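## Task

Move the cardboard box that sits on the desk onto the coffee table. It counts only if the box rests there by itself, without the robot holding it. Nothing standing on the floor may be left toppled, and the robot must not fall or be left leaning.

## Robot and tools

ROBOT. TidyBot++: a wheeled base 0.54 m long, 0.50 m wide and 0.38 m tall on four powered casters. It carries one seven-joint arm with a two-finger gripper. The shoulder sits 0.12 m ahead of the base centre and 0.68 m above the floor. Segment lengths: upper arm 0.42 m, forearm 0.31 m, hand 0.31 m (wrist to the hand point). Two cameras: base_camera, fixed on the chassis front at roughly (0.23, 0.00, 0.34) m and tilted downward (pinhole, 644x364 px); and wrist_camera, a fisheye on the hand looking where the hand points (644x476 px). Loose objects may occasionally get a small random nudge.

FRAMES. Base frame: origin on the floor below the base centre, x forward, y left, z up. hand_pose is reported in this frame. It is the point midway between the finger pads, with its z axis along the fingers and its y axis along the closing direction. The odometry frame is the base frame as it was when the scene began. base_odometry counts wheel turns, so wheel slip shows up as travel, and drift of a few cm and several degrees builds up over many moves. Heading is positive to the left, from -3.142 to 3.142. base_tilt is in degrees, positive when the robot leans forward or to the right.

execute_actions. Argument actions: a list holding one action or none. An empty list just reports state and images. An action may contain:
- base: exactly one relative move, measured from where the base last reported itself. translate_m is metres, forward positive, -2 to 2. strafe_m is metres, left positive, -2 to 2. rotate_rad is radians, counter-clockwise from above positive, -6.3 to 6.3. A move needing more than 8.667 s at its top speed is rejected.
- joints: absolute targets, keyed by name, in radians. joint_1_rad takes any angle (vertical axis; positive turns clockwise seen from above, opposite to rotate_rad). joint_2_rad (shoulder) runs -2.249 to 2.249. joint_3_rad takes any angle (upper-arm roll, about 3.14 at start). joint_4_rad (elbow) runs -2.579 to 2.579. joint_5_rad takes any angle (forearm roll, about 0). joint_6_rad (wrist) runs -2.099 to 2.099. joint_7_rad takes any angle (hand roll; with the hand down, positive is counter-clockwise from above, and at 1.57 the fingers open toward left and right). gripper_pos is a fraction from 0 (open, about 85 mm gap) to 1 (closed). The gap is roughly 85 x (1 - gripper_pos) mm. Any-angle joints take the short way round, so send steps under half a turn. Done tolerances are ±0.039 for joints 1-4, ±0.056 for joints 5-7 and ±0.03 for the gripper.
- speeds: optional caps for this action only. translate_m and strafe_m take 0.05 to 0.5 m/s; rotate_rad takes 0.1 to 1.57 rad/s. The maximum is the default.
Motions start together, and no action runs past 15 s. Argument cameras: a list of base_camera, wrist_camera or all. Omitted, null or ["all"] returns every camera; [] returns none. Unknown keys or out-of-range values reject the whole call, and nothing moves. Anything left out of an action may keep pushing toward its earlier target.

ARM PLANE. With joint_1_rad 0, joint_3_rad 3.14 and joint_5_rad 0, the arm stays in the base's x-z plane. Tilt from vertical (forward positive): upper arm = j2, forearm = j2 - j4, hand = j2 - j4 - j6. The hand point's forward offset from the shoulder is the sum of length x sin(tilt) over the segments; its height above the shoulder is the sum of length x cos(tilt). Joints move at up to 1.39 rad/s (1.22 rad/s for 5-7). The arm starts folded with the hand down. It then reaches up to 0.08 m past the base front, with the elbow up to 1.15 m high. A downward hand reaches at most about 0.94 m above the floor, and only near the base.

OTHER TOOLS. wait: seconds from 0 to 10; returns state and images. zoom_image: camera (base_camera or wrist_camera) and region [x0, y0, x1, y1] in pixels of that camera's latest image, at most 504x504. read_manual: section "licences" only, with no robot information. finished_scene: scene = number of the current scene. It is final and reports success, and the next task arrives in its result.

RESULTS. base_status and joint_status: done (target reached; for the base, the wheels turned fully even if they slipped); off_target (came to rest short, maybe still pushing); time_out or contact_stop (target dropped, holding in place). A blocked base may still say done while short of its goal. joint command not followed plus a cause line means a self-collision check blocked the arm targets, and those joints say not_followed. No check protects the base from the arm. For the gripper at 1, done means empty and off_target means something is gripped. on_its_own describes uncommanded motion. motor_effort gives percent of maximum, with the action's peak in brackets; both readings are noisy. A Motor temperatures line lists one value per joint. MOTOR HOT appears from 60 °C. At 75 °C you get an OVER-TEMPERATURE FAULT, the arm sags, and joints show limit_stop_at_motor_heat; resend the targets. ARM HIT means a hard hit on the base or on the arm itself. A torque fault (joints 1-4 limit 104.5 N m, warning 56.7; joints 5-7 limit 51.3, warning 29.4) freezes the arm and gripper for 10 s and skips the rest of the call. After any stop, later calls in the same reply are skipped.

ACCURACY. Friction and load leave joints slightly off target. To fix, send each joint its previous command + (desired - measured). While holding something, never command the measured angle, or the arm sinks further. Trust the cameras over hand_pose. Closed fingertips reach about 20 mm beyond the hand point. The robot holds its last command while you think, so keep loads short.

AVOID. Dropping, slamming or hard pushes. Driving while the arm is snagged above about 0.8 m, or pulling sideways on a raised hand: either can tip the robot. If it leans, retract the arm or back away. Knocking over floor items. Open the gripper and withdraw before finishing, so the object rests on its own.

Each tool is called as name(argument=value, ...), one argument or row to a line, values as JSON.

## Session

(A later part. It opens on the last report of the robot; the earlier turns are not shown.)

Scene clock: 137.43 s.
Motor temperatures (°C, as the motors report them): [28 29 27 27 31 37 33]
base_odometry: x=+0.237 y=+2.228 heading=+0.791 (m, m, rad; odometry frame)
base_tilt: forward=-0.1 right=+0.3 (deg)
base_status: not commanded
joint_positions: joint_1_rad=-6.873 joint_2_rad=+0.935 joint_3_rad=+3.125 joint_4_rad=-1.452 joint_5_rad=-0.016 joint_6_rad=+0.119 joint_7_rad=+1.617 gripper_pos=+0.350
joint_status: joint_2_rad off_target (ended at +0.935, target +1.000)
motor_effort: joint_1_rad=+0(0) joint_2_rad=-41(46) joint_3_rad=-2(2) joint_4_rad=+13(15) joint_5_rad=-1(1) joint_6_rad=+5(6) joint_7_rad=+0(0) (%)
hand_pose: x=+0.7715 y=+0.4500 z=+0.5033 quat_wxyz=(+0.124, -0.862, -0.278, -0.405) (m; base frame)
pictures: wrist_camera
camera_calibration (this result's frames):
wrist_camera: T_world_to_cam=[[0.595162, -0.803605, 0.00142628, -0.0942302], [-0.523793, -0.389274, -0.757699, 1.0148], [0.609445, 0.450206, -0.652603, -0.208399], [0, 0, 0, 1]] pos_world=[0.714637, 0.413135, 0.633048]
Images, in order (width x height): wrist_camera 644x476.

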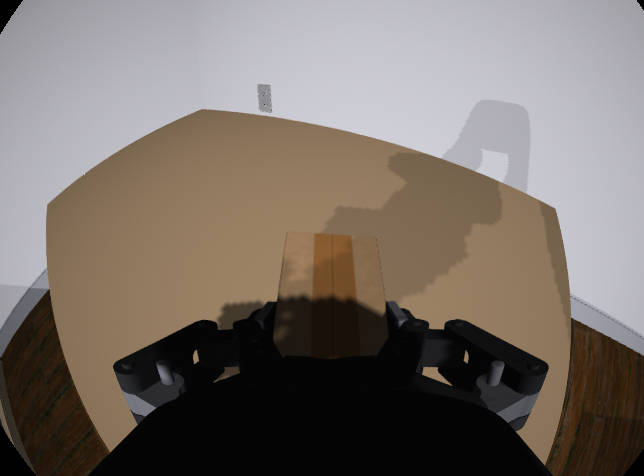

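The box is resting on the table. Releasing.

execute_actions(
  actions=[
    {"joints":{"joint_2_rad":0.93,"gripper_pos":0}},
  ],
  cameras=[],
)

execute_actions(
  actions=[
    {"joints":{"joint_2_rad":0.65,"joint_6_rad":-0.1}},
  ],
  cameras=["wrist_camera"],
)

Scene clock: 141.40 s.
Motor temperatures (°C, as the motors report them): [28 29 27 27 31 37 33]
base_odometry: x=+0.237 y=+2.228 heading=+0.791 (m, m, rad; odometry frame)
base_tilt: forward=-0.1 right=+0.3 (deg)
base_status: not commanded
joint_positions: joint_1_rad=-6.873 joint_2_rad=+0.934 joint_3_rad=+3.125 joint_4_rad=-1.452 joint_5_rad=-0.016 joint_6_rad=+0.119 joint_7_rad=+1.617 gripper_pos=+0.000
joint_status: all done
motor_effort: joint_1_rad=+0(1) joint_2_rad=-50(52) joint_3_rad=-2(2) joint_4_rad=+16(17) joint_5_rad=-1(1) joint_6_rad=+8(9) joint_7_rad=+0(1) (%)
hand_pose: x=+0.7716 y=+0.4500 z=+0.5041 quat_wxyz=(+0.124, -0.862, -0.278, -0.405) (m; base frame)
pictures: none
No camera images: the call's "cameras" was empty. Leave "cameras" out to get every camera's image.

Scene clock: 143.00 s.
Motor temperatures (°C, as the motors report them): [28 29 27 27 31 37 33]
base_odometry: x=+0.237 y=+2.228 heading=+0.791 (m, m, rad; odometry frame)
base_tilt: forward=-0.1 right=+0.2 (deg)
base_status: not commanded
joint_positions: joint_1_rad=-6.873 joint_2_rad=+0.645 joint_3_rad=+3.125 joint_4_rad=-1.453 joint_5_rad=-0.016 joint_6_rad=-0.059 joint_7_rad=+1.617 gripper_pos=+0.000
joint_status: all done
motor_effort: joint_1_rad=+0(0) joint_2_rad=-46(54) joint_3_rad=-2(2) joint_4_rad=+20(20) joint_5_rad=-1(1) joint_6_rad=+9(8) joint_7_rad=+0(0) (%)
hand_pose: x=+0.7637 y=+0.4460 z=+0.6879 quat_wxyz=(+0.138, -0.838, -0.272, -0.452) (m; base frame)
pictures: wrist_camera
camera_calibration (this result's frames):
wrist_camera: T_world_to_cam=[[0.598244, -0.801281, 0.00726106, -0.100466], [-0.449055, -0.342746, -0.825151, 1.11759], [0.663667, 0.490381, -0.564865, -0.20109], [0, 0, 0, 1]] pos_world=[0.695419, 0.401159, 0.809321]
Images, in order (width x height): wrist_camera 644x476.

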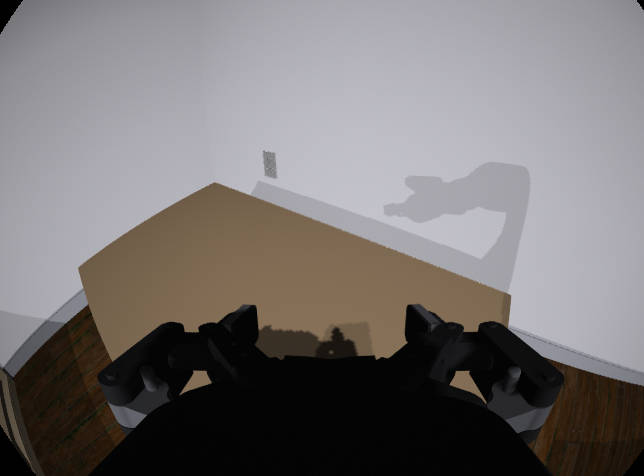

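finished_scene(
  scene=1,
)

The scene is finished: the task was done.


## Next scene

Move the roll of masking tape that sits on the desk onto the coffee table. It counts only if the tape rests there by itself, without the robot holding it. Nothing standing on the floor may be left toppled, and the robot must not fall or be left leaning.

execute_actions(
  actions=[],
)

Scene clock: 0.00 s.
Motor temperatures (°C, as the motors report them): [28 29 27 27 31 37 33]
base_odometry: x=+0.000 y=+0.000 heading=+0.000 (m, m, rad; odometry frame)
base_tilt: forward=-0.1 right=+0.3 (deg)
base_status: not commanded
joint_positions: joint_1_rad=+0.013 joint_2_rad=-0.355 joint_3_rad=+3.103 joint_4_rad=-2.511 joint_5_rad=-0.055 joint_6_rad=-0.864 joint_7_rad=+1.530 gripper_pos=+0.000
joint_status: not commanded
motor_effort: joint_1_rad=+0 joint_2_rad=-2 joint_3_rad=-1 joint_4_rad=+15 joint_5_rad=-1 joint_6_rad=+2 joint_7_rad=+0 (%)
hand_pose: x=+0.2717 y=+0.0166 z=+0.5935 quat_wxyz=(-0.017, +0.998, -0.025, +0.060) (m; base frame)
pictures: base_camera, wrist_camera
camera_calibration (this result's frames):
wrist_camera: T_world_to_cam=[[-0.038934, -0.997594, -0.0573698, 0.065265], [-0.993468, 0.0448081, -0.104943, 0.385626], [0.107261, 0.0529092, -0.992822, 0.695094], [0, 0, 0, 1]] pos_world=[0.311091, 0.0110519, 0.734317]
Images, in order (width x height): base_camera 644x364, wrist_camera 644x476.

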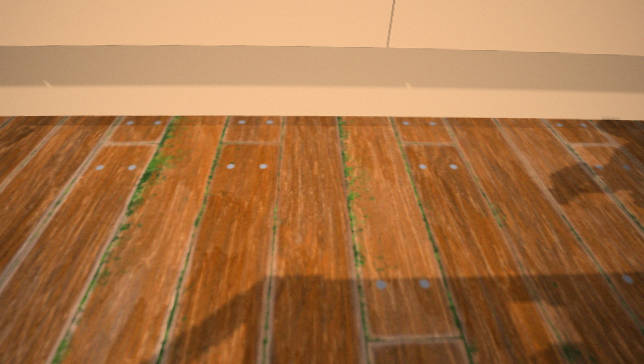

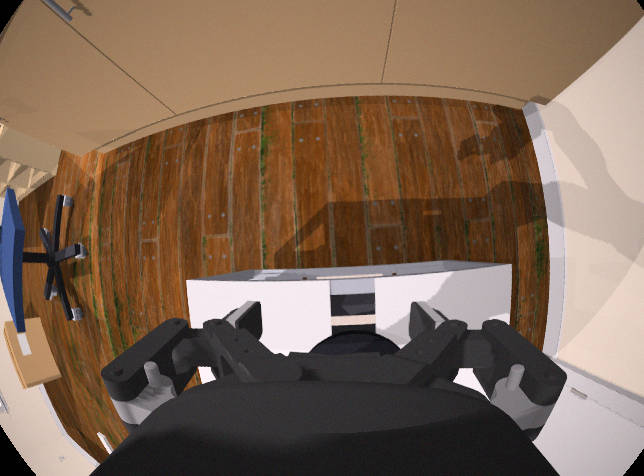

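execute_actions(
  actions=[
    {"base":{"rotate_rad":1.56},"joints":{"joint_1_rad":-0.5,"joint_2_rad":-0.5,"joint_3_rad":3.18,"joint_5_rad":0.04,"joint_4_rad":-1.0,"joint_6_rad":-1.6,"joint_7_rad":1.6}},
  ],
)

execute_actions(
  actions=[
    {"base":{"translate_m":0.6},"joints":{"joint_1_rad":-1.1}},
  ],
)

Scene clock: 6.67 s.
Motor temperatures (°C, as the motors report them): [28 29 27 27 31 37 33]
base_odometry: x=+0.000 y=+0.000 heading=+1.559 (m, m, rad; odometry frame)
base_tilt: forward=-0.1 right=+0.3 (deg)
base_status: done
joint_positions: joint_1_rad=-0.486 joint_2_rad=-0.491 joint_3_rad=+3.160 joint_4_rad=-1.009 joint_5_rad=+0.020 joint_6_rad=-1.554 joint_7_rad=+1.552 gripper_pos=+0.000
joint_status: all done
motor_effort: joint_1_rad=+1(2) joint_2_rad=+4(9) joint_3_rad=-1(1) joint_4_rad=+15(21) joint_5_rad=+0(2) joint_6_rad=+9(9) joint_7_rad=+0(1) (%)
hand_pose: x=+0.3286 y=+0.0962 z=+1.1763 quat_wxyz=(-0.118, +0.840, +0.185, +0.495) (m; base frame)
pictures: base_camera, wrist_camera
camera_calibration (this result's frames):
wrist_camera: T_world_to_cam=[[0.447969, -0.893812, -0.0205985, -0.0330051], [-0.448876, -0.204928, -0.869779, 1.24449], [0.773197, 0.39888, -0.493012, 0.423361], [0, 0, 0, 1]] pos_world=[0.246064, 0.0566591, 1.29047]
Images, in order (width x height): base_camera 644x364, wrist_camera 644x476.

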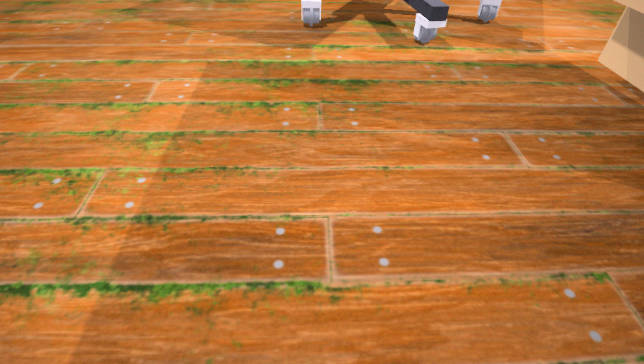

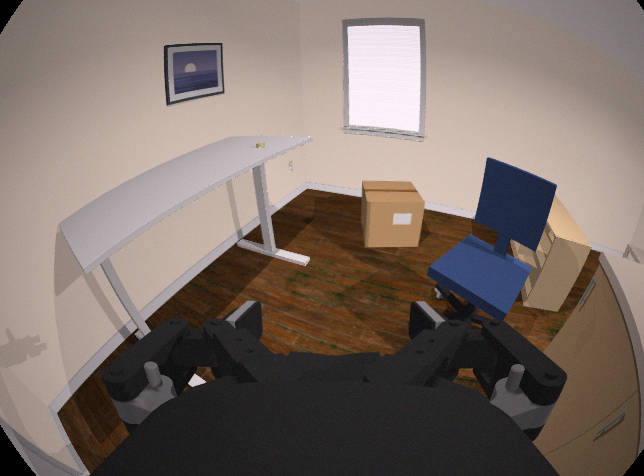

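Scene clock: 9.23 s.
Motor temperatures (°C, as the motors report them): [28 29 27 27 31 37 33]
base_odometry: x=+0.006 y=+0.600 heading=+1.560 (m, m, rad; odometry frame)
base_tilt: forward=-0.1 right=+0.3 (deg)
base_status: done
joint_positions: joint_1_rad=-1.090 joint_2_rad=-0.500 joint_3_rad=+3.166 joint_4_rad=-1.009 joint_5_rad=+0.024 joint_6_rad=-1.555 joint_7_rad=+1.552 gripper_pos=+0.000
joint_status: all done
motor_effort: joint_1_rad=+1(1) joint_2_rad=+5(8) joint_3_rad=-1(0) joint_4_rad=+14(15) joint_5_rad=-1(0) joint_6_rad=+9(9) joint_7_rad=+1(0) (%)
hand_pose: x=+0.2380 y=+0.1921 z=+1.1783 quat_wxyz=(-0.261, +0.747, +0.422, +0.442) (m; base frame)
pictures: base_camera, wrist_camera
camera_calibration (this result's frames):
wrist_camera: T_world_to_cam=[[0.872078, -0.488887, -0.0216676, -0.0841105], [-0.25395, -0.41426, -0.874013, 1.22403], [0.418317, 0.76771, -0.485419, 0.460849], [0, 0, 0, 1]] pos_world=[0.191411, 0.112145, 1.2917]
Images, in order (width x height): base_camera 644x364, wrist_camera 644x476.

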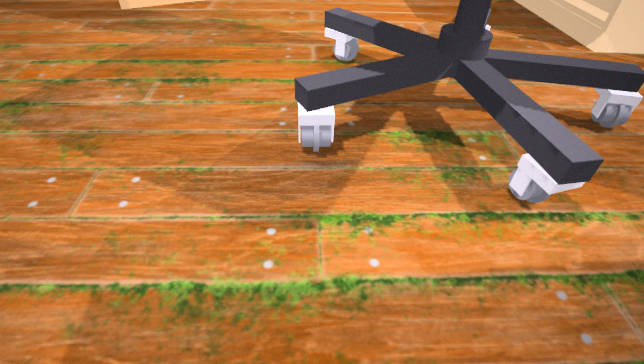

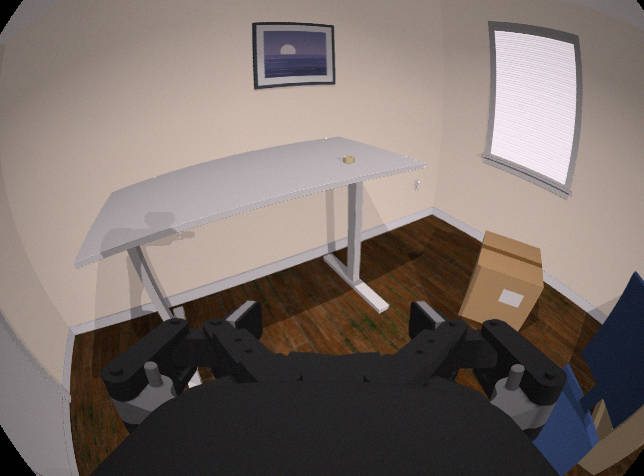

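execute_actions(
  actions=[
    {"base":{"strafe_m":0.6},"joints":{"joint_1_rad":-1.32}},
  ],
  cameras=[],
)

execute_actions(
  actions=[
    {"base":{"translate_m":0.6},"joints":{"joint_2_rad":-0.1,"joint_4_rad":-0.7,"joint_6_rad":-1.75}},
  ],
)

Scene clock: 18.37 s.
Motor temperatures (°C, as the motors report them): [28 29 27 27 31 37 33]
base_odometry: x=-0.594 y=+0.607 heading=+1.560 (m, m, rad; odometry frame)
base_tilt: forward=-0.1 right=+0.3 (deg)
base_status: done
joint_positions: joint_1_rad=-1.308 joint_2_rad=-0.498 joint_3_rad=+3.166 joint_4_rad=-1.008 joint_5_rad=+0.025 joint_6_rad=-1.556 joint_7_rad=+1.552 gripper_pos=+0.000
joint_status: all done
motor_effort: joint_1_rad=+1(0) joint_2_rad=+4(9) joint_3_rad=-1(2) joint_4_rad=+15(15) joint_5_rad=-1(0) joint_6_rad=+9(9) joint_7_rad=+0(0) (%)
hand_pose: x=+0.1940 y=+0.2143 z=+1.1778 quat_wxyz=(-0.307, +0.697, +0.502, +0.410) (m; base frame)
pictures: none
No camera images: the call's "cameras" was empty. Leave "cameras" out to get every camera's image.

Scene clock: 20.93 s.
Motor temperatures (°C, as the motors report them): [28 29 27 27 31 37 33]
base_odometry: x=-0.588 y=+1.207 heading=+1.561 (m, m, rad; odometry frame)
base_tilt: forward=-0.1 right=+0.3 (deg)
base_status: done
joint_positions: joint_1_rad=-1.309 joint_2_rad=-0.091 joint_3_rad=+3.167 joint_4_rad=-0.715 joint_5_rad=+0.026 joint_6_rad=-1.704 joint_7_rad=+1.552 gripper_pos=+0.000
joint_status: all done
motor_effort: joint_1_rad=+1(1) joint_2_rad=-12(16) joint_3_rad=-1(1) joint_4_rad=+15(16) joint_5_rad=+0(0) joint_6_rad=+8(9) joint_7_rad=+1(0) (%)
hand_pose: x=+0.2315 y=+0.3548 z=+1.1423 quat_wxyz=(-0.232, +0.745, +0.537, +0.321) (m; base frame)
pictures: base_camera, wrist_camera
camera_calibration (this result's frames):
wrist_camera: T_world_to_cam=[[0.954943, -0.296562, -0.0115765, -0.0985661], [-0.214501, -0.662692, -0.717516, 1.15855], [0.205117, 0.68767, -0.696446, 0.640005], [0, 0, 0, 1]] pos_world=[0.21136, 0.298421, 1.27587]
Images, in order (width x height): base_camera 644x364, wrist_camera 644x476.

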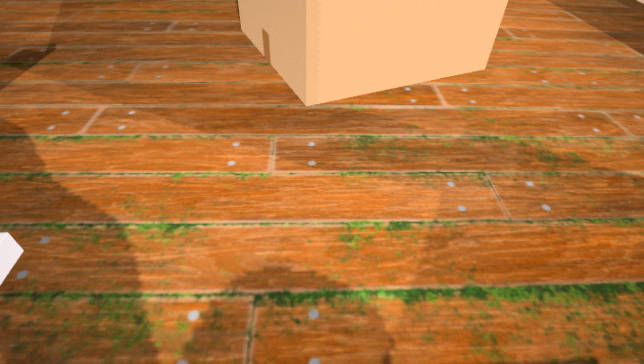

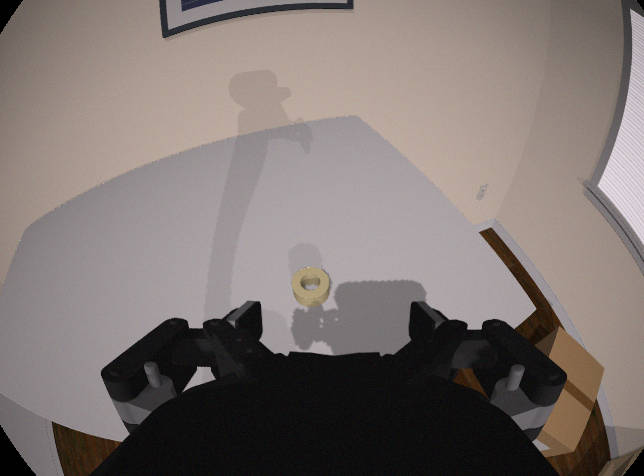

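execute_actions(
  actions=[
    {"joints":{"joint_1_rad":-1.39,"joint_2_rad":0.16,"joint_4_rad":-0.75,"joint_6_rad":-1.55}},
  ],
  cameras=["wrist_camera"],
)

Scene clock: 27.17 s.
Motor temperatures (°C, as the motors report them): [28 29 27 27 31 37 33]
base_odometry: x=-0.588 y=+1.207 heading=+1.561 (m, m, rad; odometry frame)
base_tilt: forward=-0.1 right=+0.3 (deg)
base_status: not commanded
joint_positions: joint_1_rad=-1.378 joint_2_rad=+0.167 joint_3_rad=+3.167 joint_4_rad=-0.747 joint_5_rad=+0.026 joint_6_rad=-1.592 joint_7_rad=+1.552 gripper_pos=+0.000
joint_status: all done
motor_effort: joint_1_rad=-1(1) joint_2_rad=-26(32) joint_3_rad=-1(2) joint_4_rad=+18(19) joint_5_rad=+0(0) joint_6_rad=+7(8) joint_7_rad=+0(0) (%)
hand_pose: x=+0.2329 y=+0.4908 z=+1.0382 quat_wxyz=(-0.187, +0.748, +0.585, +0.251) (m; base frame)
pictures: wrist_camera
camera_calibration (this result's frames):
wrist_camera: T_world_to_cam=[[0.973269, -0.229668, -0.000509928, -0.109425], [-0.186974, -0.79105, -0.582477, 1.09072], [0.133373, 0.567002, -0.812847, 0.670438], [0, 0, 0, 1]] pos_world=[0.221018, 0.457542, 1.18023]
Images, in order (width x height): wrist_camera 644x476.

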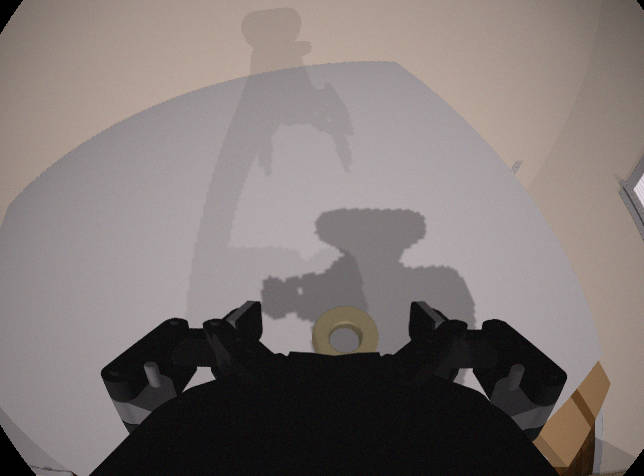

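execute_actions(
  actions=[
    {"joints":{"joint_2_rad":0.105,"joint_4_rad":-1.01,"joint_6_rad":-1.345}},
  ],
  cameras=["wrist_camera"],
)

Scene clock: 33.23 s.
Motor temperatures (°C, as the motors report them): [28 29 27 27 31 37 33]
base_odometry: x=-0.588 y=+1.207 heading=+1.561 (m, m, rad; odometry frame)
base_tilt: forward=-0.1 right=+0.2 (deg)
base_status: not commanded
joint_positions: joint_1_rad=-1.378 joint_2_rad=+0.123 joint_3_rad=+3.167 joint_4_rad=-1.000 joint_5_rad=+0.026 joint_6_rad=-1.390 joint_7_rad=+1.552 gripper_pos=+0.000
joint_status: all done
motor_effort: joint_1_rad=+0(0) joint_2_rad=-26(27) joint_3_rad=-1(2) joint_4_rad=+20(20) joint_5_rad=+0(0) joint_6_rad=+6(6) joint_7_rad=+0(0) (%)
hand_pose: x=+0.2366 y=+0.5048 z=+0.9838 quat_wxyz=(-0.185, +0.748, +0.587, +0.248) (m; base frame)
pictures: wrist_camera
camera_calibration (this result's frames):
wrist_camera: T_world_to_cam=[[0.974236, -0.225529, 0.00121249, -0.113773], [-0.183536, -0.795937, -0.576887, 1.06692], [0.13107, 0.561802, -0.816823, 0.624861], [0, 0, 0, 1]] pos_world=[0.224759, 0.472493, 1.12603]
Images, in order (width x height): wrist_camera 644x476.

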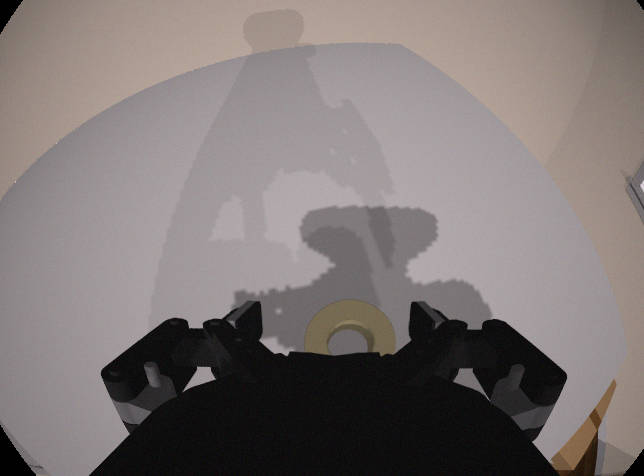

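execute_actions(
  actions=[
    {"joints":{"gripper_pos":1}},
  ],
  cameras=["wrist_camera"],
)

Scene clock: 42.93 s.
Motor temperatures (°C, as the motors report them): [28 29 27 27 31 37 33]
base_odometry: x=-0.588 y=+1.207 heading=+1.561 (m, m, rad; odometry frame)
base_tilt: forward=-0.1 right=+0.2 (deg)
base_status: not commanded
joint_positions: joint_1_rad=-1.378 joint_2_rad=+0.116 joint_3_rad=+3.167 joint_4_rad=-1.001 joint_5_rad=+0.026 joint_6_rad=-1.388 joint_7_rad=+1.552 gripper_pos=+0.523
joint_status: gripper_pos off_target (ended at +0.523, target +1.000)
motor_effort: joint_1_rad=+1(0) joint_2_rad=-26(26) joint_3_rad=-1(2) joint_4_rad=+20(20) joint_5_rad=+0(0) joint_6_rad=+6(7) joint_7_rad=+0(1) (%)
hand_pose: x=+0.2362 y=+0.5032 z=+0.9873 quat_wxyz=(-0.187, +0.747, +0.586, +0.251) (m; base frame)
pictures: wrist_camera
camera_calibration (this result's frames):
wrist_camera: T_world_to_cam=[[0.974246, -0.225484, 0.000991701, -0.113649], [-0.182558, -0.791342, -0.583482, 1.07158], [0.132351, 0.568274, -0.812126, 0.620512], [0, 0, 0, 1]] pos_world=[0.224223, 0.469743, 1.1293]
Images, in order (width x height): wrist_camera 644x476.

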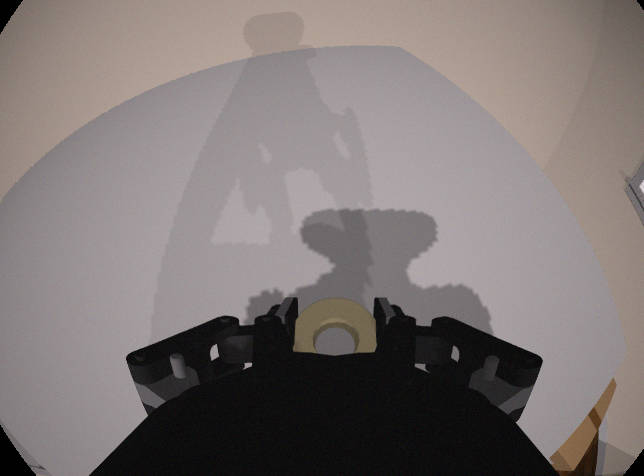

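execute_actions(
  actions=[
    {"joints":{"joint_2_rad":-0.45}},
  ],
  cameras=[],
)

execute_actions(
  actions=[
    {"base":{"translate_m":-0.6},"joints":{"joint_1_rad":0.9,"joint_6_rad":-1.6}},
  ],
)

execute_actions(
  actions=[
    {"base":{"strafe_m":-0.85},"joints":{"joint_1_rad":2.9,"joint_2_rad":-0.15,"joint_6_rad":-1.8}},
  ],
)

Scene clock: 48.97 s.
Motor temperatures (°C, as the motors report them): [28 29 27 27 31 37 33]
base_odometry: x=-0.588 y=+1.207 heading=+1.561 (m, m, rad; odometry frame)
base_tilt: forward=-0.1 right=+0.3 (deg)
base_status: not commanded
joint_positions: joint_1_rad=-1.378 joint_2_rad=-0.455 joint_3_rad=+3.167 joint_4_rad=-1.004 joint_5_rad=+0.026 joint_6_rad=-1.388 joint_7_rad=+1.552 gripper_pos=+0.523
joint_status: all done
motor_effort: joint_1_rad=+1(1) joint_2_rad=+2(29) joint_3_rad=-1(1) joint_4_rad=+16(21) joint_5_rad=+0(0) joint_6_rad=+9(10) joint_7_rad=+1(0) (%)
hand_pose: x=+0.1889 y=+0.2611 z=+1.2167 quat_wxyz=(-0.354, +0.652, +0.504, +0.443) (m; base frame)
pictures: none
No camera images: the call's "cameras" was empty. Leave "cameras" out to get every camera's image.

Scene clock: 52.30 s.
Motor temperatures (°C, as the motors report them): [28 29 27 27 31 37 33]
base_odometry: x=-0.593 y=+0.607 heading=+1.561 (m, m, rad; odometry frame)
base_tilt: forward=-0.1 right=+0.3 (deg)
base_status: done
joint_positions: joint_1_rad=+0.888 joint_2_rad=-0.458 joint_3_rad=+3.171 joint_4_rad=-1.004 joint_5_rad=+0.026 joint_6_rad=-1.555 joint_7_rad=+1.552 gripper_pos=+0.523
joint_status: all done
motor_effort: joint_1_rad=+0(1) joint_2_rad=+3(8) joint_3_rad=-2(1) joint_4_rad=+15(16) joint_5_rad=-1(1) joint_6_rad=+9(10) joint_7_rad=+1(0) (%)
hand_pose: x=+0.2587 y=-0.2032 z=+1.1704 quat_wxyz=(+0.220, +0.771, -0.399, +0.445) (m; base frame)
pictures: base_camera, wrist_camera
camera_calibration (this result's frames):
wrist_camera: T_world_to_cam=[[-0.798901, -0.601068, -0.0217555, 0.114005], [-0.29664, 0.425225, -0.855095, 1.21813], [0.523222, -0.676684, -0.518014, 0.469343], [0, 0, 0, 1]] pos_world=[0.206855, -0.131858, 1.28722]
Images, in order (width x height): base_camera 644x364, wrist_camera 644x476.

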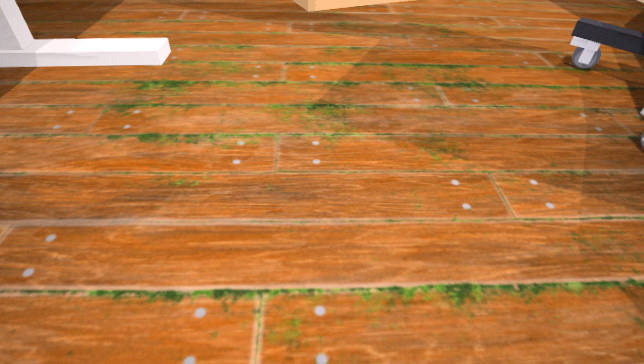

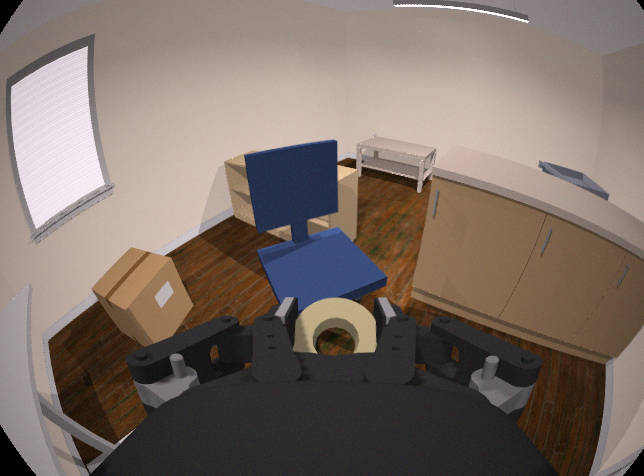

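Scene clock: 55.43 s.
Motor temperatures (°C, as the motors report them): [28 29 27 27 31 37 33]
base_odometry: x=+0.257 y=+0.598 heading=+1.560 (m, m, rad; odometry frame)
base_tilt: forward=-0.1 right=+0.3 (deg)
base_status: done
joint_positions: joint_1_rad=+2.888 joint_2_rad=-0.163 joint_3_rad=+3.171 joint_4_rad=-1.004 joint_5_rad=+0.026 joint_6_rad=-1.755 joint_7_rad=+1.552 gripper_pos=+0.523
joint_status: all done
motor_effort: joint_1_rad=+0(0) joint_2_rad=-11(13) joint_3_rad=-1(0) joint_4_rad=+17(17) joint_5_rad=+0(0) joint_6_rad=+6(10) joint_7_rad=+1(0) (%)
hand_pose: x=-0.2028 y=-0.0647 z=+1.0406 quat_wxyz=(+0.269, +0.092, -0.958, +0.023) (m; base frame)
pictures: base_camera, wrist_camera
camera_calibration (this result's frames):
wrist_camera: T_world_to_cam=[[-0.204712, 0.978768, -0.0102888, 0.0365618], [0.844484, 0.171291, -0.507451, 0.764587], [-0.494915, -0.11257, -0.861619, 0.924899], [0, 0, 0, 1]] pos_world=[-0.18045, -0.0626368, 1.18528]
Images, in order (width x height): base_camera 644x364, wrist_camera 644x476.

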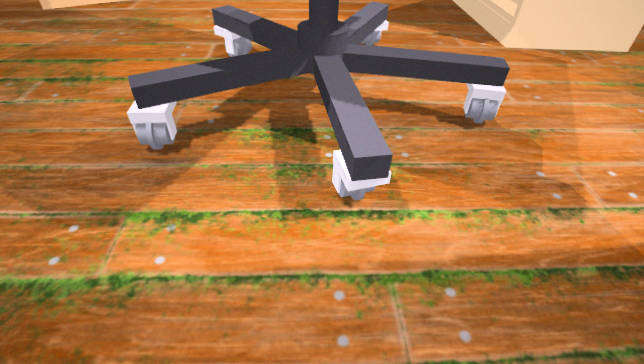

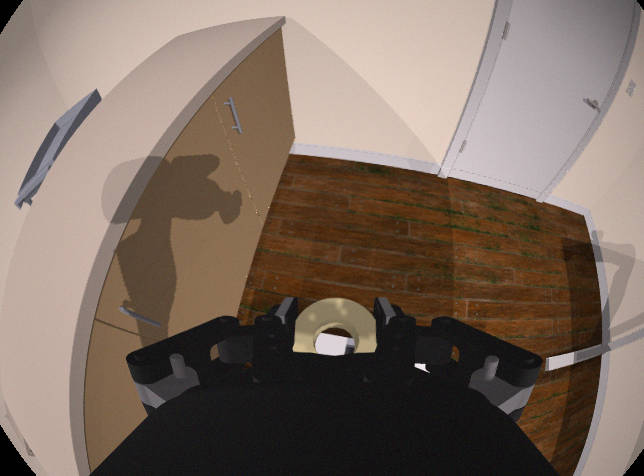

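execute_actions(
  actions=[
    {"base":{"translate_m":1.18},"speeds":{"translate_m":0.22}},
  ],
  cameras=["base_camera"],
)

execute_actions(
  actions=[
    {"base":{"translate_m":-0.38},"joints":{"joint_2_rad":-0.5,"joint_1_rad":1.2,"joint_6_rad":-1.9}},
  ],
  cameras=["base_camera"],
)

execute_actions(
  actions=[
    {"base":{"rotate_rad":-1.56},"joints":{"joint_1_rad":-0.5}},
  ],
)

Scene clock: 66.60 s.
Motor temperatures (°C, as the motors report them): [28 29 27 27 31 37 33]
base_odometry: x=+0.269 y=+1.778 heading=+1.560 (m, m, rad; odometry frame)
base_tilt: forward=-0.1 right=+0.3 (deg)
base_status: done
joint_positions: joint_1_rad=+2.889 joint_2_rad=-0.153 joint_3_rad=+3.171 joint_4_rad=-1.004 joint_5_rad=+0.027 joint_6_rad=-1.759 joint_7_rad=+1.552 gripper_pos=+0.523
joint_status: not commanded
motor_effort: joint_1_rad=+1(1) joint_2_rad=-11(21) joint_3_rad=-1(1) joint_4_rad=+17(18) joint_5_rad=+0(1) joint_6_rad=+6(6) joint_7_rad=+0(0) (%)
hand_pose: x=-0.2049 y=-0.0649 z=+1.0366 quat_wxyz=(+0.262, +0.092, -0.961, +0.022) (m; base frame)
pictures: base_camera
Images, in order (width x height): base_camera 644x364.

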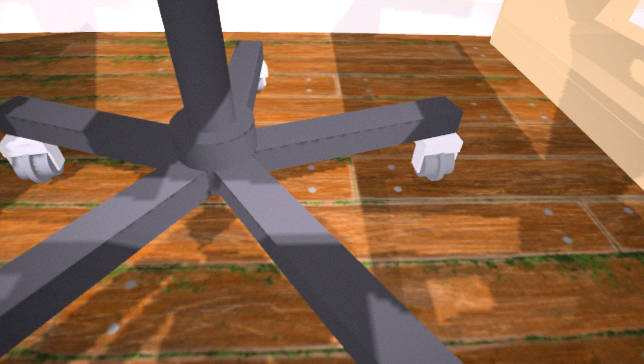

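Scene clock: 69.50 s.
Motor temperatures (°C, as the motors report them): [28 29 27 27 31 37 33]
base_odometry: x=+0.266 y=+1.398 heading=+1.561 (m, m, rad; odometry frame)
base_tilt: forward=-0.1 right=+0.2 (deg)
base_status: done
joint_positions: joint_1_rad=+1.212 joint_2_rad=-0.485 joint_3_rad=+3.172 joint_4_rad=-1.004 joint_5_rad=+0.027 joint_6_rad=-1.855 joint_7_rad=+1.552 gripper_pos=+0.523
joint_status: all done
motor_effort: joint_1_rad=+1(0) joint_2_rad=+5(15) joint_3_rad=-1(3) joint_4_rad=+14(18) joint_5_rad=+0(0) joint_6_rad=+8(7) joint_7_rad=+0(0) (%)
hand_pose: x=+0.1644 y=-0.1706 z=+1.1030 quat_wxyz=(+0.218, +0.743, -0.554, +0.304) (m; base frame)
pictures: base_camera
Images, in order (width x height): base_camera 644x364.

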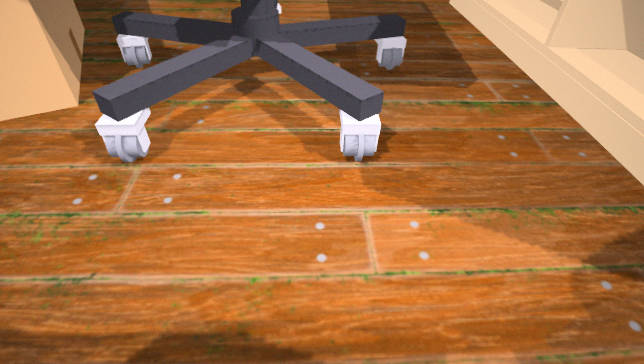

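Scene clock: 72.40 s.
Motor temperatures (°C, as the motors report them): [28 29 27 27 31 37 33]
base_odometry: x=+0.266 y=+1.398 heading=+0.002 (m, m, rad; odometry frame)
base_tilt: forward=-0.1 right=+0.3 (deg)
base_status: done
joint_positions: joint_1_rad=-0.488 joint_2_rad=-0.488 joint_3_rad=+3.172 joint_4_rad=-1.004 joint_5_rad=+0.027 joint_6_rad=-1.855 joint_7_rad=+1.552 gripper_pos=+0.523
joint_status: all done
motor_effort: joint_1_rad=+0(1) joint_2_rad=+5(6) joint_3_rad=-2(0) joint_4_rad=+14(14) joint_5_rad=+0(0) joint_6_rad=+8(7) joint_7_rad=+0(0) (%)
hand_pose: x=+0.2812 y=+0.0664 z=+1.1034 quat_wxyz=(-0.085, +0.907, +0.193, +0.366) (m; base frame)
pictures: base_camera, wrist_camera
camera_calibration (this result's frames):
wrist_camera: T_world_to_cam=[[0.428553, -0.903163, -0.0252856, -0.0285457], [-0.664737, -0.296218, -0.685842, 1.01755], [0.611937, 0.310728, -0.727311, 0.74575], [0, 0, 0, 1]] pos_world=[0.232285, 0.0439102, 1.23955]
Images, in order (width x height): base_camera 644x364, wrist_camera 644x476.

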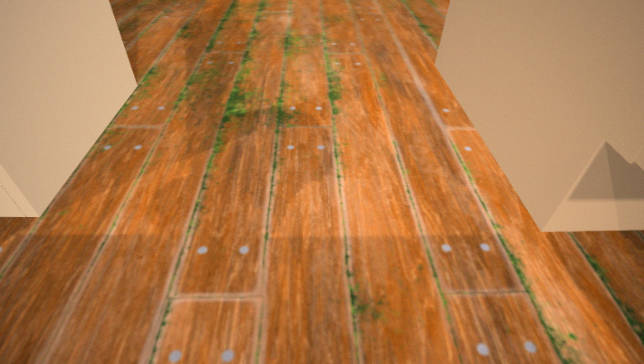

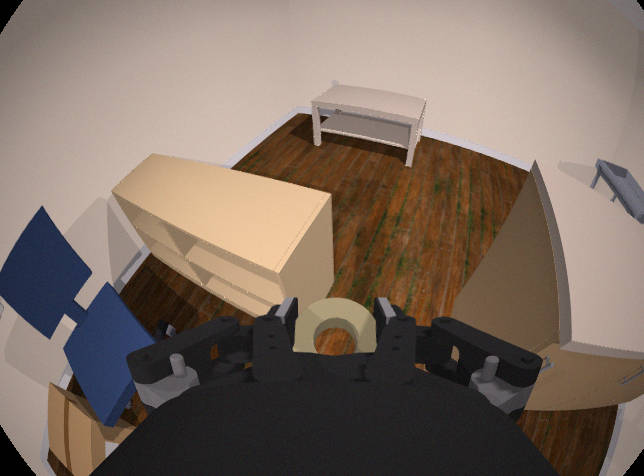

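execute_actions(
  actions=[
    {"base":{"strafe_m":0.055}},
  ],
  cameras=[],
)

execute_actions(
  actions=[
    {"base":{"translate_m":1.4}},
  ],
)

Scene clock: 78.80 s.
Motor temperatures (°C, as the motors report them): [28 29 27 27 31 37 33]
base_odometry: x=+0.266 y=+1.453 heading=+0.001 (m, m, rad; odometry frame)
base_tilt: forward=-0.1 right=+0.2 (deg)
base_status: done
joint_positions: joint_1_rad=-0.488 joint_2_rad=-0.491 joint_3_rad=+3.172 joint_4_rad=-1.004 joint_5_rad=+0.027 joint_6_rad=-1.856 joint_7_rad=+1.552 gripper_pos=+0.523
joint_status: not commanded
motor_effort: joint_1_rad=+0(1) joint_2_rad=+5(8) joint_3_rad=-1(3) joint_4_rad=+14(14) joint_5_rad=+0(1) joint_6_rad=+8(9) joint_7_rad=+1(0) (%)
hand_pose: x=+0.2799 y=+0.0658 z=+1.1039 quat_wxyz=(-0.086, +0.906, +0.193, +0.367) (m; base frame)
pictures: none
No camera images: the call's "cameras" was empty. Leave "cameras" out to get every camera's image.

Scene clock: 82.97 s.
Motor temperatures (°C, as the motors report them): [28 29 27 27 31 37 33]
base_odometry: x=+1.666 y=+1.455 heading=+0.002 (m, m, rad; odometry frame)
base_tilt: forward=-0.1 right=+0.3 (deg)
base_status: done
joint_positions: joint_1_rad=-0.488 joint_2_rad=-0.497 joint_3_rad=+3.172 joint_4_rad=-1.004 joint_5_rad=+0.027 joint_6_rad=-1.857 joint_7_rad=+1.552 gripper_pos=+0.523
joint_status: not commanded
motor_effort: joint_1_rad=+1(0) joint_2_rad=+6(9) joint_3_rad=-1(1) joint_4_rad=+14(14) joint_5_rad=-1(1) joint_6_rad=+7(8) joint_7_rad=+0(1) (%)
hand_pose: x=+0.2775 y=+0.0645 z=+1.1046 quat_wxyz=(-0.086, +0.905, +0.192, +0.369) (m; base frame)
pictures: base_camera, wrist_camera
camera_calibration (this result's frames):
wrist_camera: T_world_to_cam=[[0.42876, -0.903054, -0.0256693, -0.0283485], [-0.660534, -0.293977, -0.690849, 1.01956], [0.616327, 0.313164, -0.722544, 0.742723], [0, 0, 0, 1]] pos_world=[0.227851, 0.0415341, 1.24029]
Images, in order (width x height): base_camera 644x364, wrist_camera 644x476.

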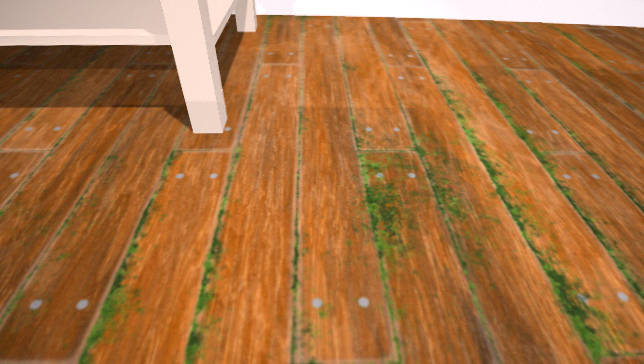

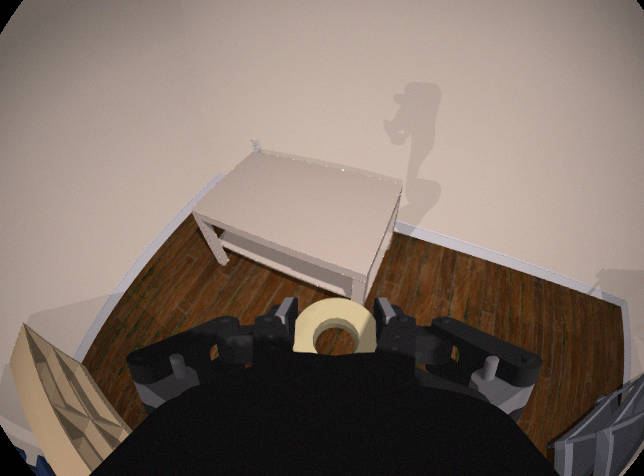

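execute_actions(
  actions=[
    {"base":{"translate_m":0.18},"joints":{"joint_1_rad":-0.56,"joint_2_rad":0.755,"joint_4_rad":-1.41,"joint_6_rad":-0.29}},
  ],
  cameras=["wrist_camera"],
)

execute_actions(
  actions=[
    {"joints":{"joint_2_rad":0.86,"joint_6_rad":-0.2}},
  ],
  cameras=["wrist_camera"],
)

Scene clock: 90.63 s.
Motor temperatures (°C, as the motors report them): [28 29 27 27 31 37 33]
base_odometry: x=+1.846 y=+1.456 heading=+0.003 (m, m, rad; odometry frame)
base_tilt: forward=-0.1 right=+0.2 (deg)
base_status: done
joint_positions: joint_1_rad=-0.546 joint_2_rad=+0.758 joint_3_rad=+3.172 joint_4_rad=-1.401 joint_5_rad=+0.027 joint_6_rad=-0.335 joint_7_rad=+1.552 gripper_pos=+0.523
joint_status: all done
motor_effort: joint_1_rad=+0(1) joint_2_rad=-48(51) joint_3_rad=-1(0) joint_4_rad=+19(21) joint_5_rad=-1(1) joint_6_rad=+7(9) joint_7_rad=+1(1) (%)
hand_pose: x=+0.7605 y=+0.3665 z=+0.5644 quat_wxyz=(-0.068, +0.914, +0.251, +0.311) (m; base frame)
pictures: wrist_camera
camera_calibration (this result's frames):
wrist_camera: T_world_to_cam=[[0.515427, -0.856736, 0.0183946, -0.0843249], [-0.685353, -0.425016, -0.591314, 1.06486], [0.514418, 0.292173, -0.806231, 0.0926658], [0, 0, 0, 1]] pos_world=[0.725603, 0.353266, 0.705931]
Images, in order (width x height): wrist_camera 644x476.

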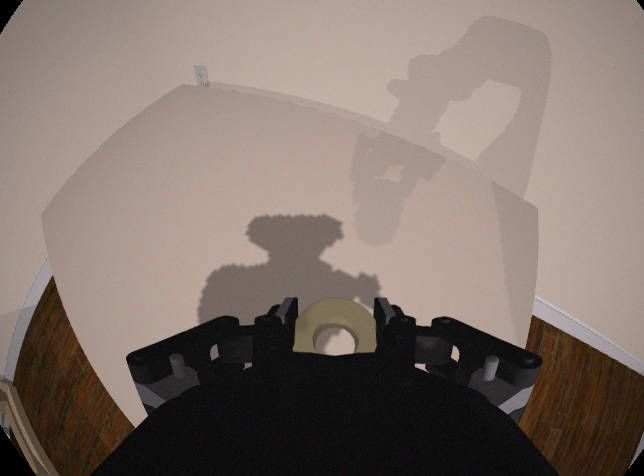

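Scene clock: 91.67 s.
Motor temperatures (°C, as the motors report them): [28 29 27 27 31 37 33]
base_odometry: x=+1.846 y=+1.456 heading=+0.003 (m, m, rad; odometry frame)
base_tilt: forward=-0.1 right=+0.2 (deg)
base_status: not commanded
joint_positions: joint_1_rad=-0.546 joint_2_rad=+0.864 joint_3_rad=+3.172 joint_4_rad=-1.405 joint_5_rad=+0.027 joint_6_rad=-0.245 joint_7_rad=+1.552 gripper_pos=+0.523
joint_status: all done
motor_effort: joint_1_rad=+0(1) joint_2_rad=-50(54) joint_3_rad=-1(2) joint_4_rad=+18(19) joint_5_rad=+0(0) joint_6_rad=+6(6) joint_7_rad=+1(0) (%)
hand_pose: x=+0.7643 y=+0.3696 z=+0.5007 quat_wxyz=(-0.066, +0.917, +0.253, +0.302) (m; base frame)
pictures: wrist_camera
camera_calibration (this result's frames):
wrist_camera: T_world_to_cam=[[0.519047, -0.85454, 0.0187546, -0.0862494], [-0.693564, -0.433891, -0.575072, 1.03263], [0.499559, 0.285482, -0.817888, 0.0580849], [0, 0, 0, 1]] pos_world=[0.731944, 0.357763, 0.64296]
Images, in order (width x height): wrist_camera 644x476.

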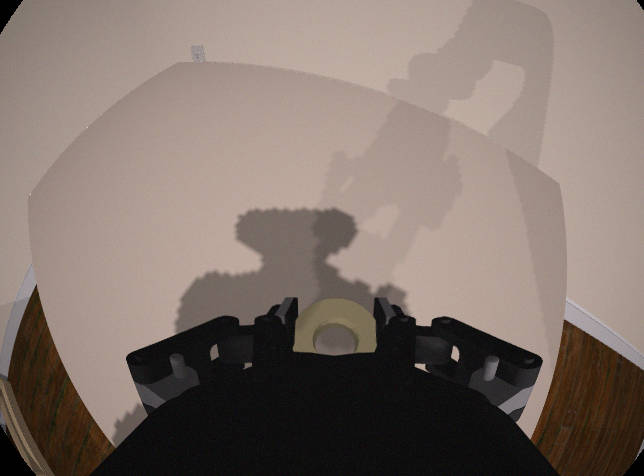

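execute_actions(
  actions=[
    {"joints":{"joint_2_rad":0.92,"joint_6_rad":-0.15}},
  ],
  cameras=[],
)

Scene clock: 94.70 s.
Motor temperatures (°C, as the motors report them): [28 29 27 27 31 37 33]
base_odometry: x=+1.846 y=+1.456 heading=+0.003 (m, m, rad; odometry frame)
base_tilt: forward=-0.1 right=+0.2 (deg)
base_status: not commanded
joint_positions: joint_1_rad=-0.547 joint_2_rad=+0.895 joint_3_rad=+3.172 joint_4_rad=-1.405 joint_5_rad=+0.027 joint_6_rad=-0.187 joint_7_rad=+1.552 gripper_pos=+0.523
joint_status: all done
motor_effort: joint_1_rad=-1(1) joint_2_rad=-47(51) joint_3_rad=-1(2) joint_4_rad=+15(18) joint_5_rad=+0(0) joint_6_rad=+4(7) joint_7_rad=+0(1) (%)
hand_pose: x=+0.7717 y=+0.3749 z=+0.4887 quat_wxyz=(-0.070, +0.912, +0.253, +0.314) (m; base frame)
pictures: none
No camera images: the call's "cameras" was empty. Leave "cameras" out to get every camera's image.

execute_actions(
  actions=[
    {"joints":{"joint_2_rad":0.89,"gripper_pos":0}},
  ],
  cameras=[],
)

execute_actions(
  actions=[
    {"joints":{"joint_2_rad":0.7,"joint_6_rad":-0.45}},
  ],
  cameras=["wrist_camera"],
)

Scene clock: 98.73 s.
Motor temperatures (°C, as the motors report them): [28 29 27 27 31 37 33]
base_odometry: x=+1.846 y=+1.456 heading=+0.003 (m, m, rad; odometry frame)
base_tilt: forward=-0.1 right=+0.3 (deg)
base_status: not commanded
joint_positions: joint_1_rad=-0.547 joint_2_rad=+0.893 joint_3_rad=+3.172 joint_4_rad=-1.405 joint_5_rad=+0.027 joint_6_rad=-0.187 joint_7_rad=+1.552 gripper_pos=+0.000
joint_status: all done
motor_effort: joint_1_rad=+0(0) joint_2_rad=-50(51) joint_3_rad=-1(2) joint_4_rad=+17(18) joint_5_rad=+0(0) joint_6_rad=+7(7) joint_7_rad=+1(0) (%)
hand_pose: x=+0.7718 y=+0.3752 z=+0.4898 quat_wxyz=(-0.070, +0.912, +0.253, +0.315) (m; base frame)
pictures: none
No camera images: the call's "cameras" was empty. Leave "cameras" out to get every camera's image.

Scene clock: 100.13 s.
Motor temperatures (°C, as the motors report them): [28 30 27 27 31 37 34]
base_odometry: x=+1.846 y=+1.456 heading=+0.003 (m, m, rad; odometry frame)
base_tilt: forward=-0.1 right=+0.2 (deg)
base_status: not commanded
joint_positions: joint_1_rad=-0.547 joint_2_rad=+0.695 joint_3_rad=+3.172 joint_4_rad=-1.405 joint_5_rad=+0.027 joint_6_rad=-0.406 joint_7_rad=+1.552 gripper_pos=+0.000
joint_status: all done
motor_effort: joint_1_rad=+1(0) joint_2_rad=-47(54) joint_3_rad=-1(2) joint_4_rad=+19(19) joint_5_rad=+0(0) joint_6_rad=+6(7) joint_7_rad=+0(0) (%)
hand_pose: x=+0.7496 y=+0.3599 z=+0.5962 quat_wxyz=(-0.066, +0.916, +0.250, +0.306) (m; base frame)
pictures: wrist_camera
camera_calibration (this result's frames):
wrist_camera: T_world_to_cam=[[0.513432, -0.857945, 0.017806, -0.0826787], [-0.691957, -0.426191, -0.582715, 1.07366], [0.507526, 0.286864, -0.812482, 0.136571], [0, 0, 0, 1]] pos_world=[0.716066, 0.347475, 0.738074]
Images, in order (width x height): wrist_camera 644x476.

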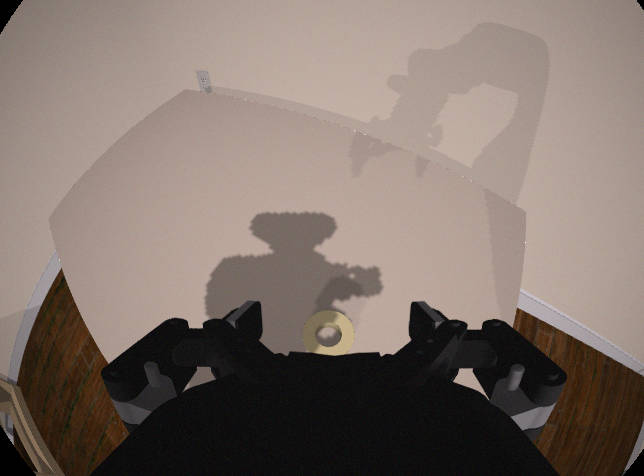

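finished_scene(
  scene=2,
)

The scene is finished: the task was done.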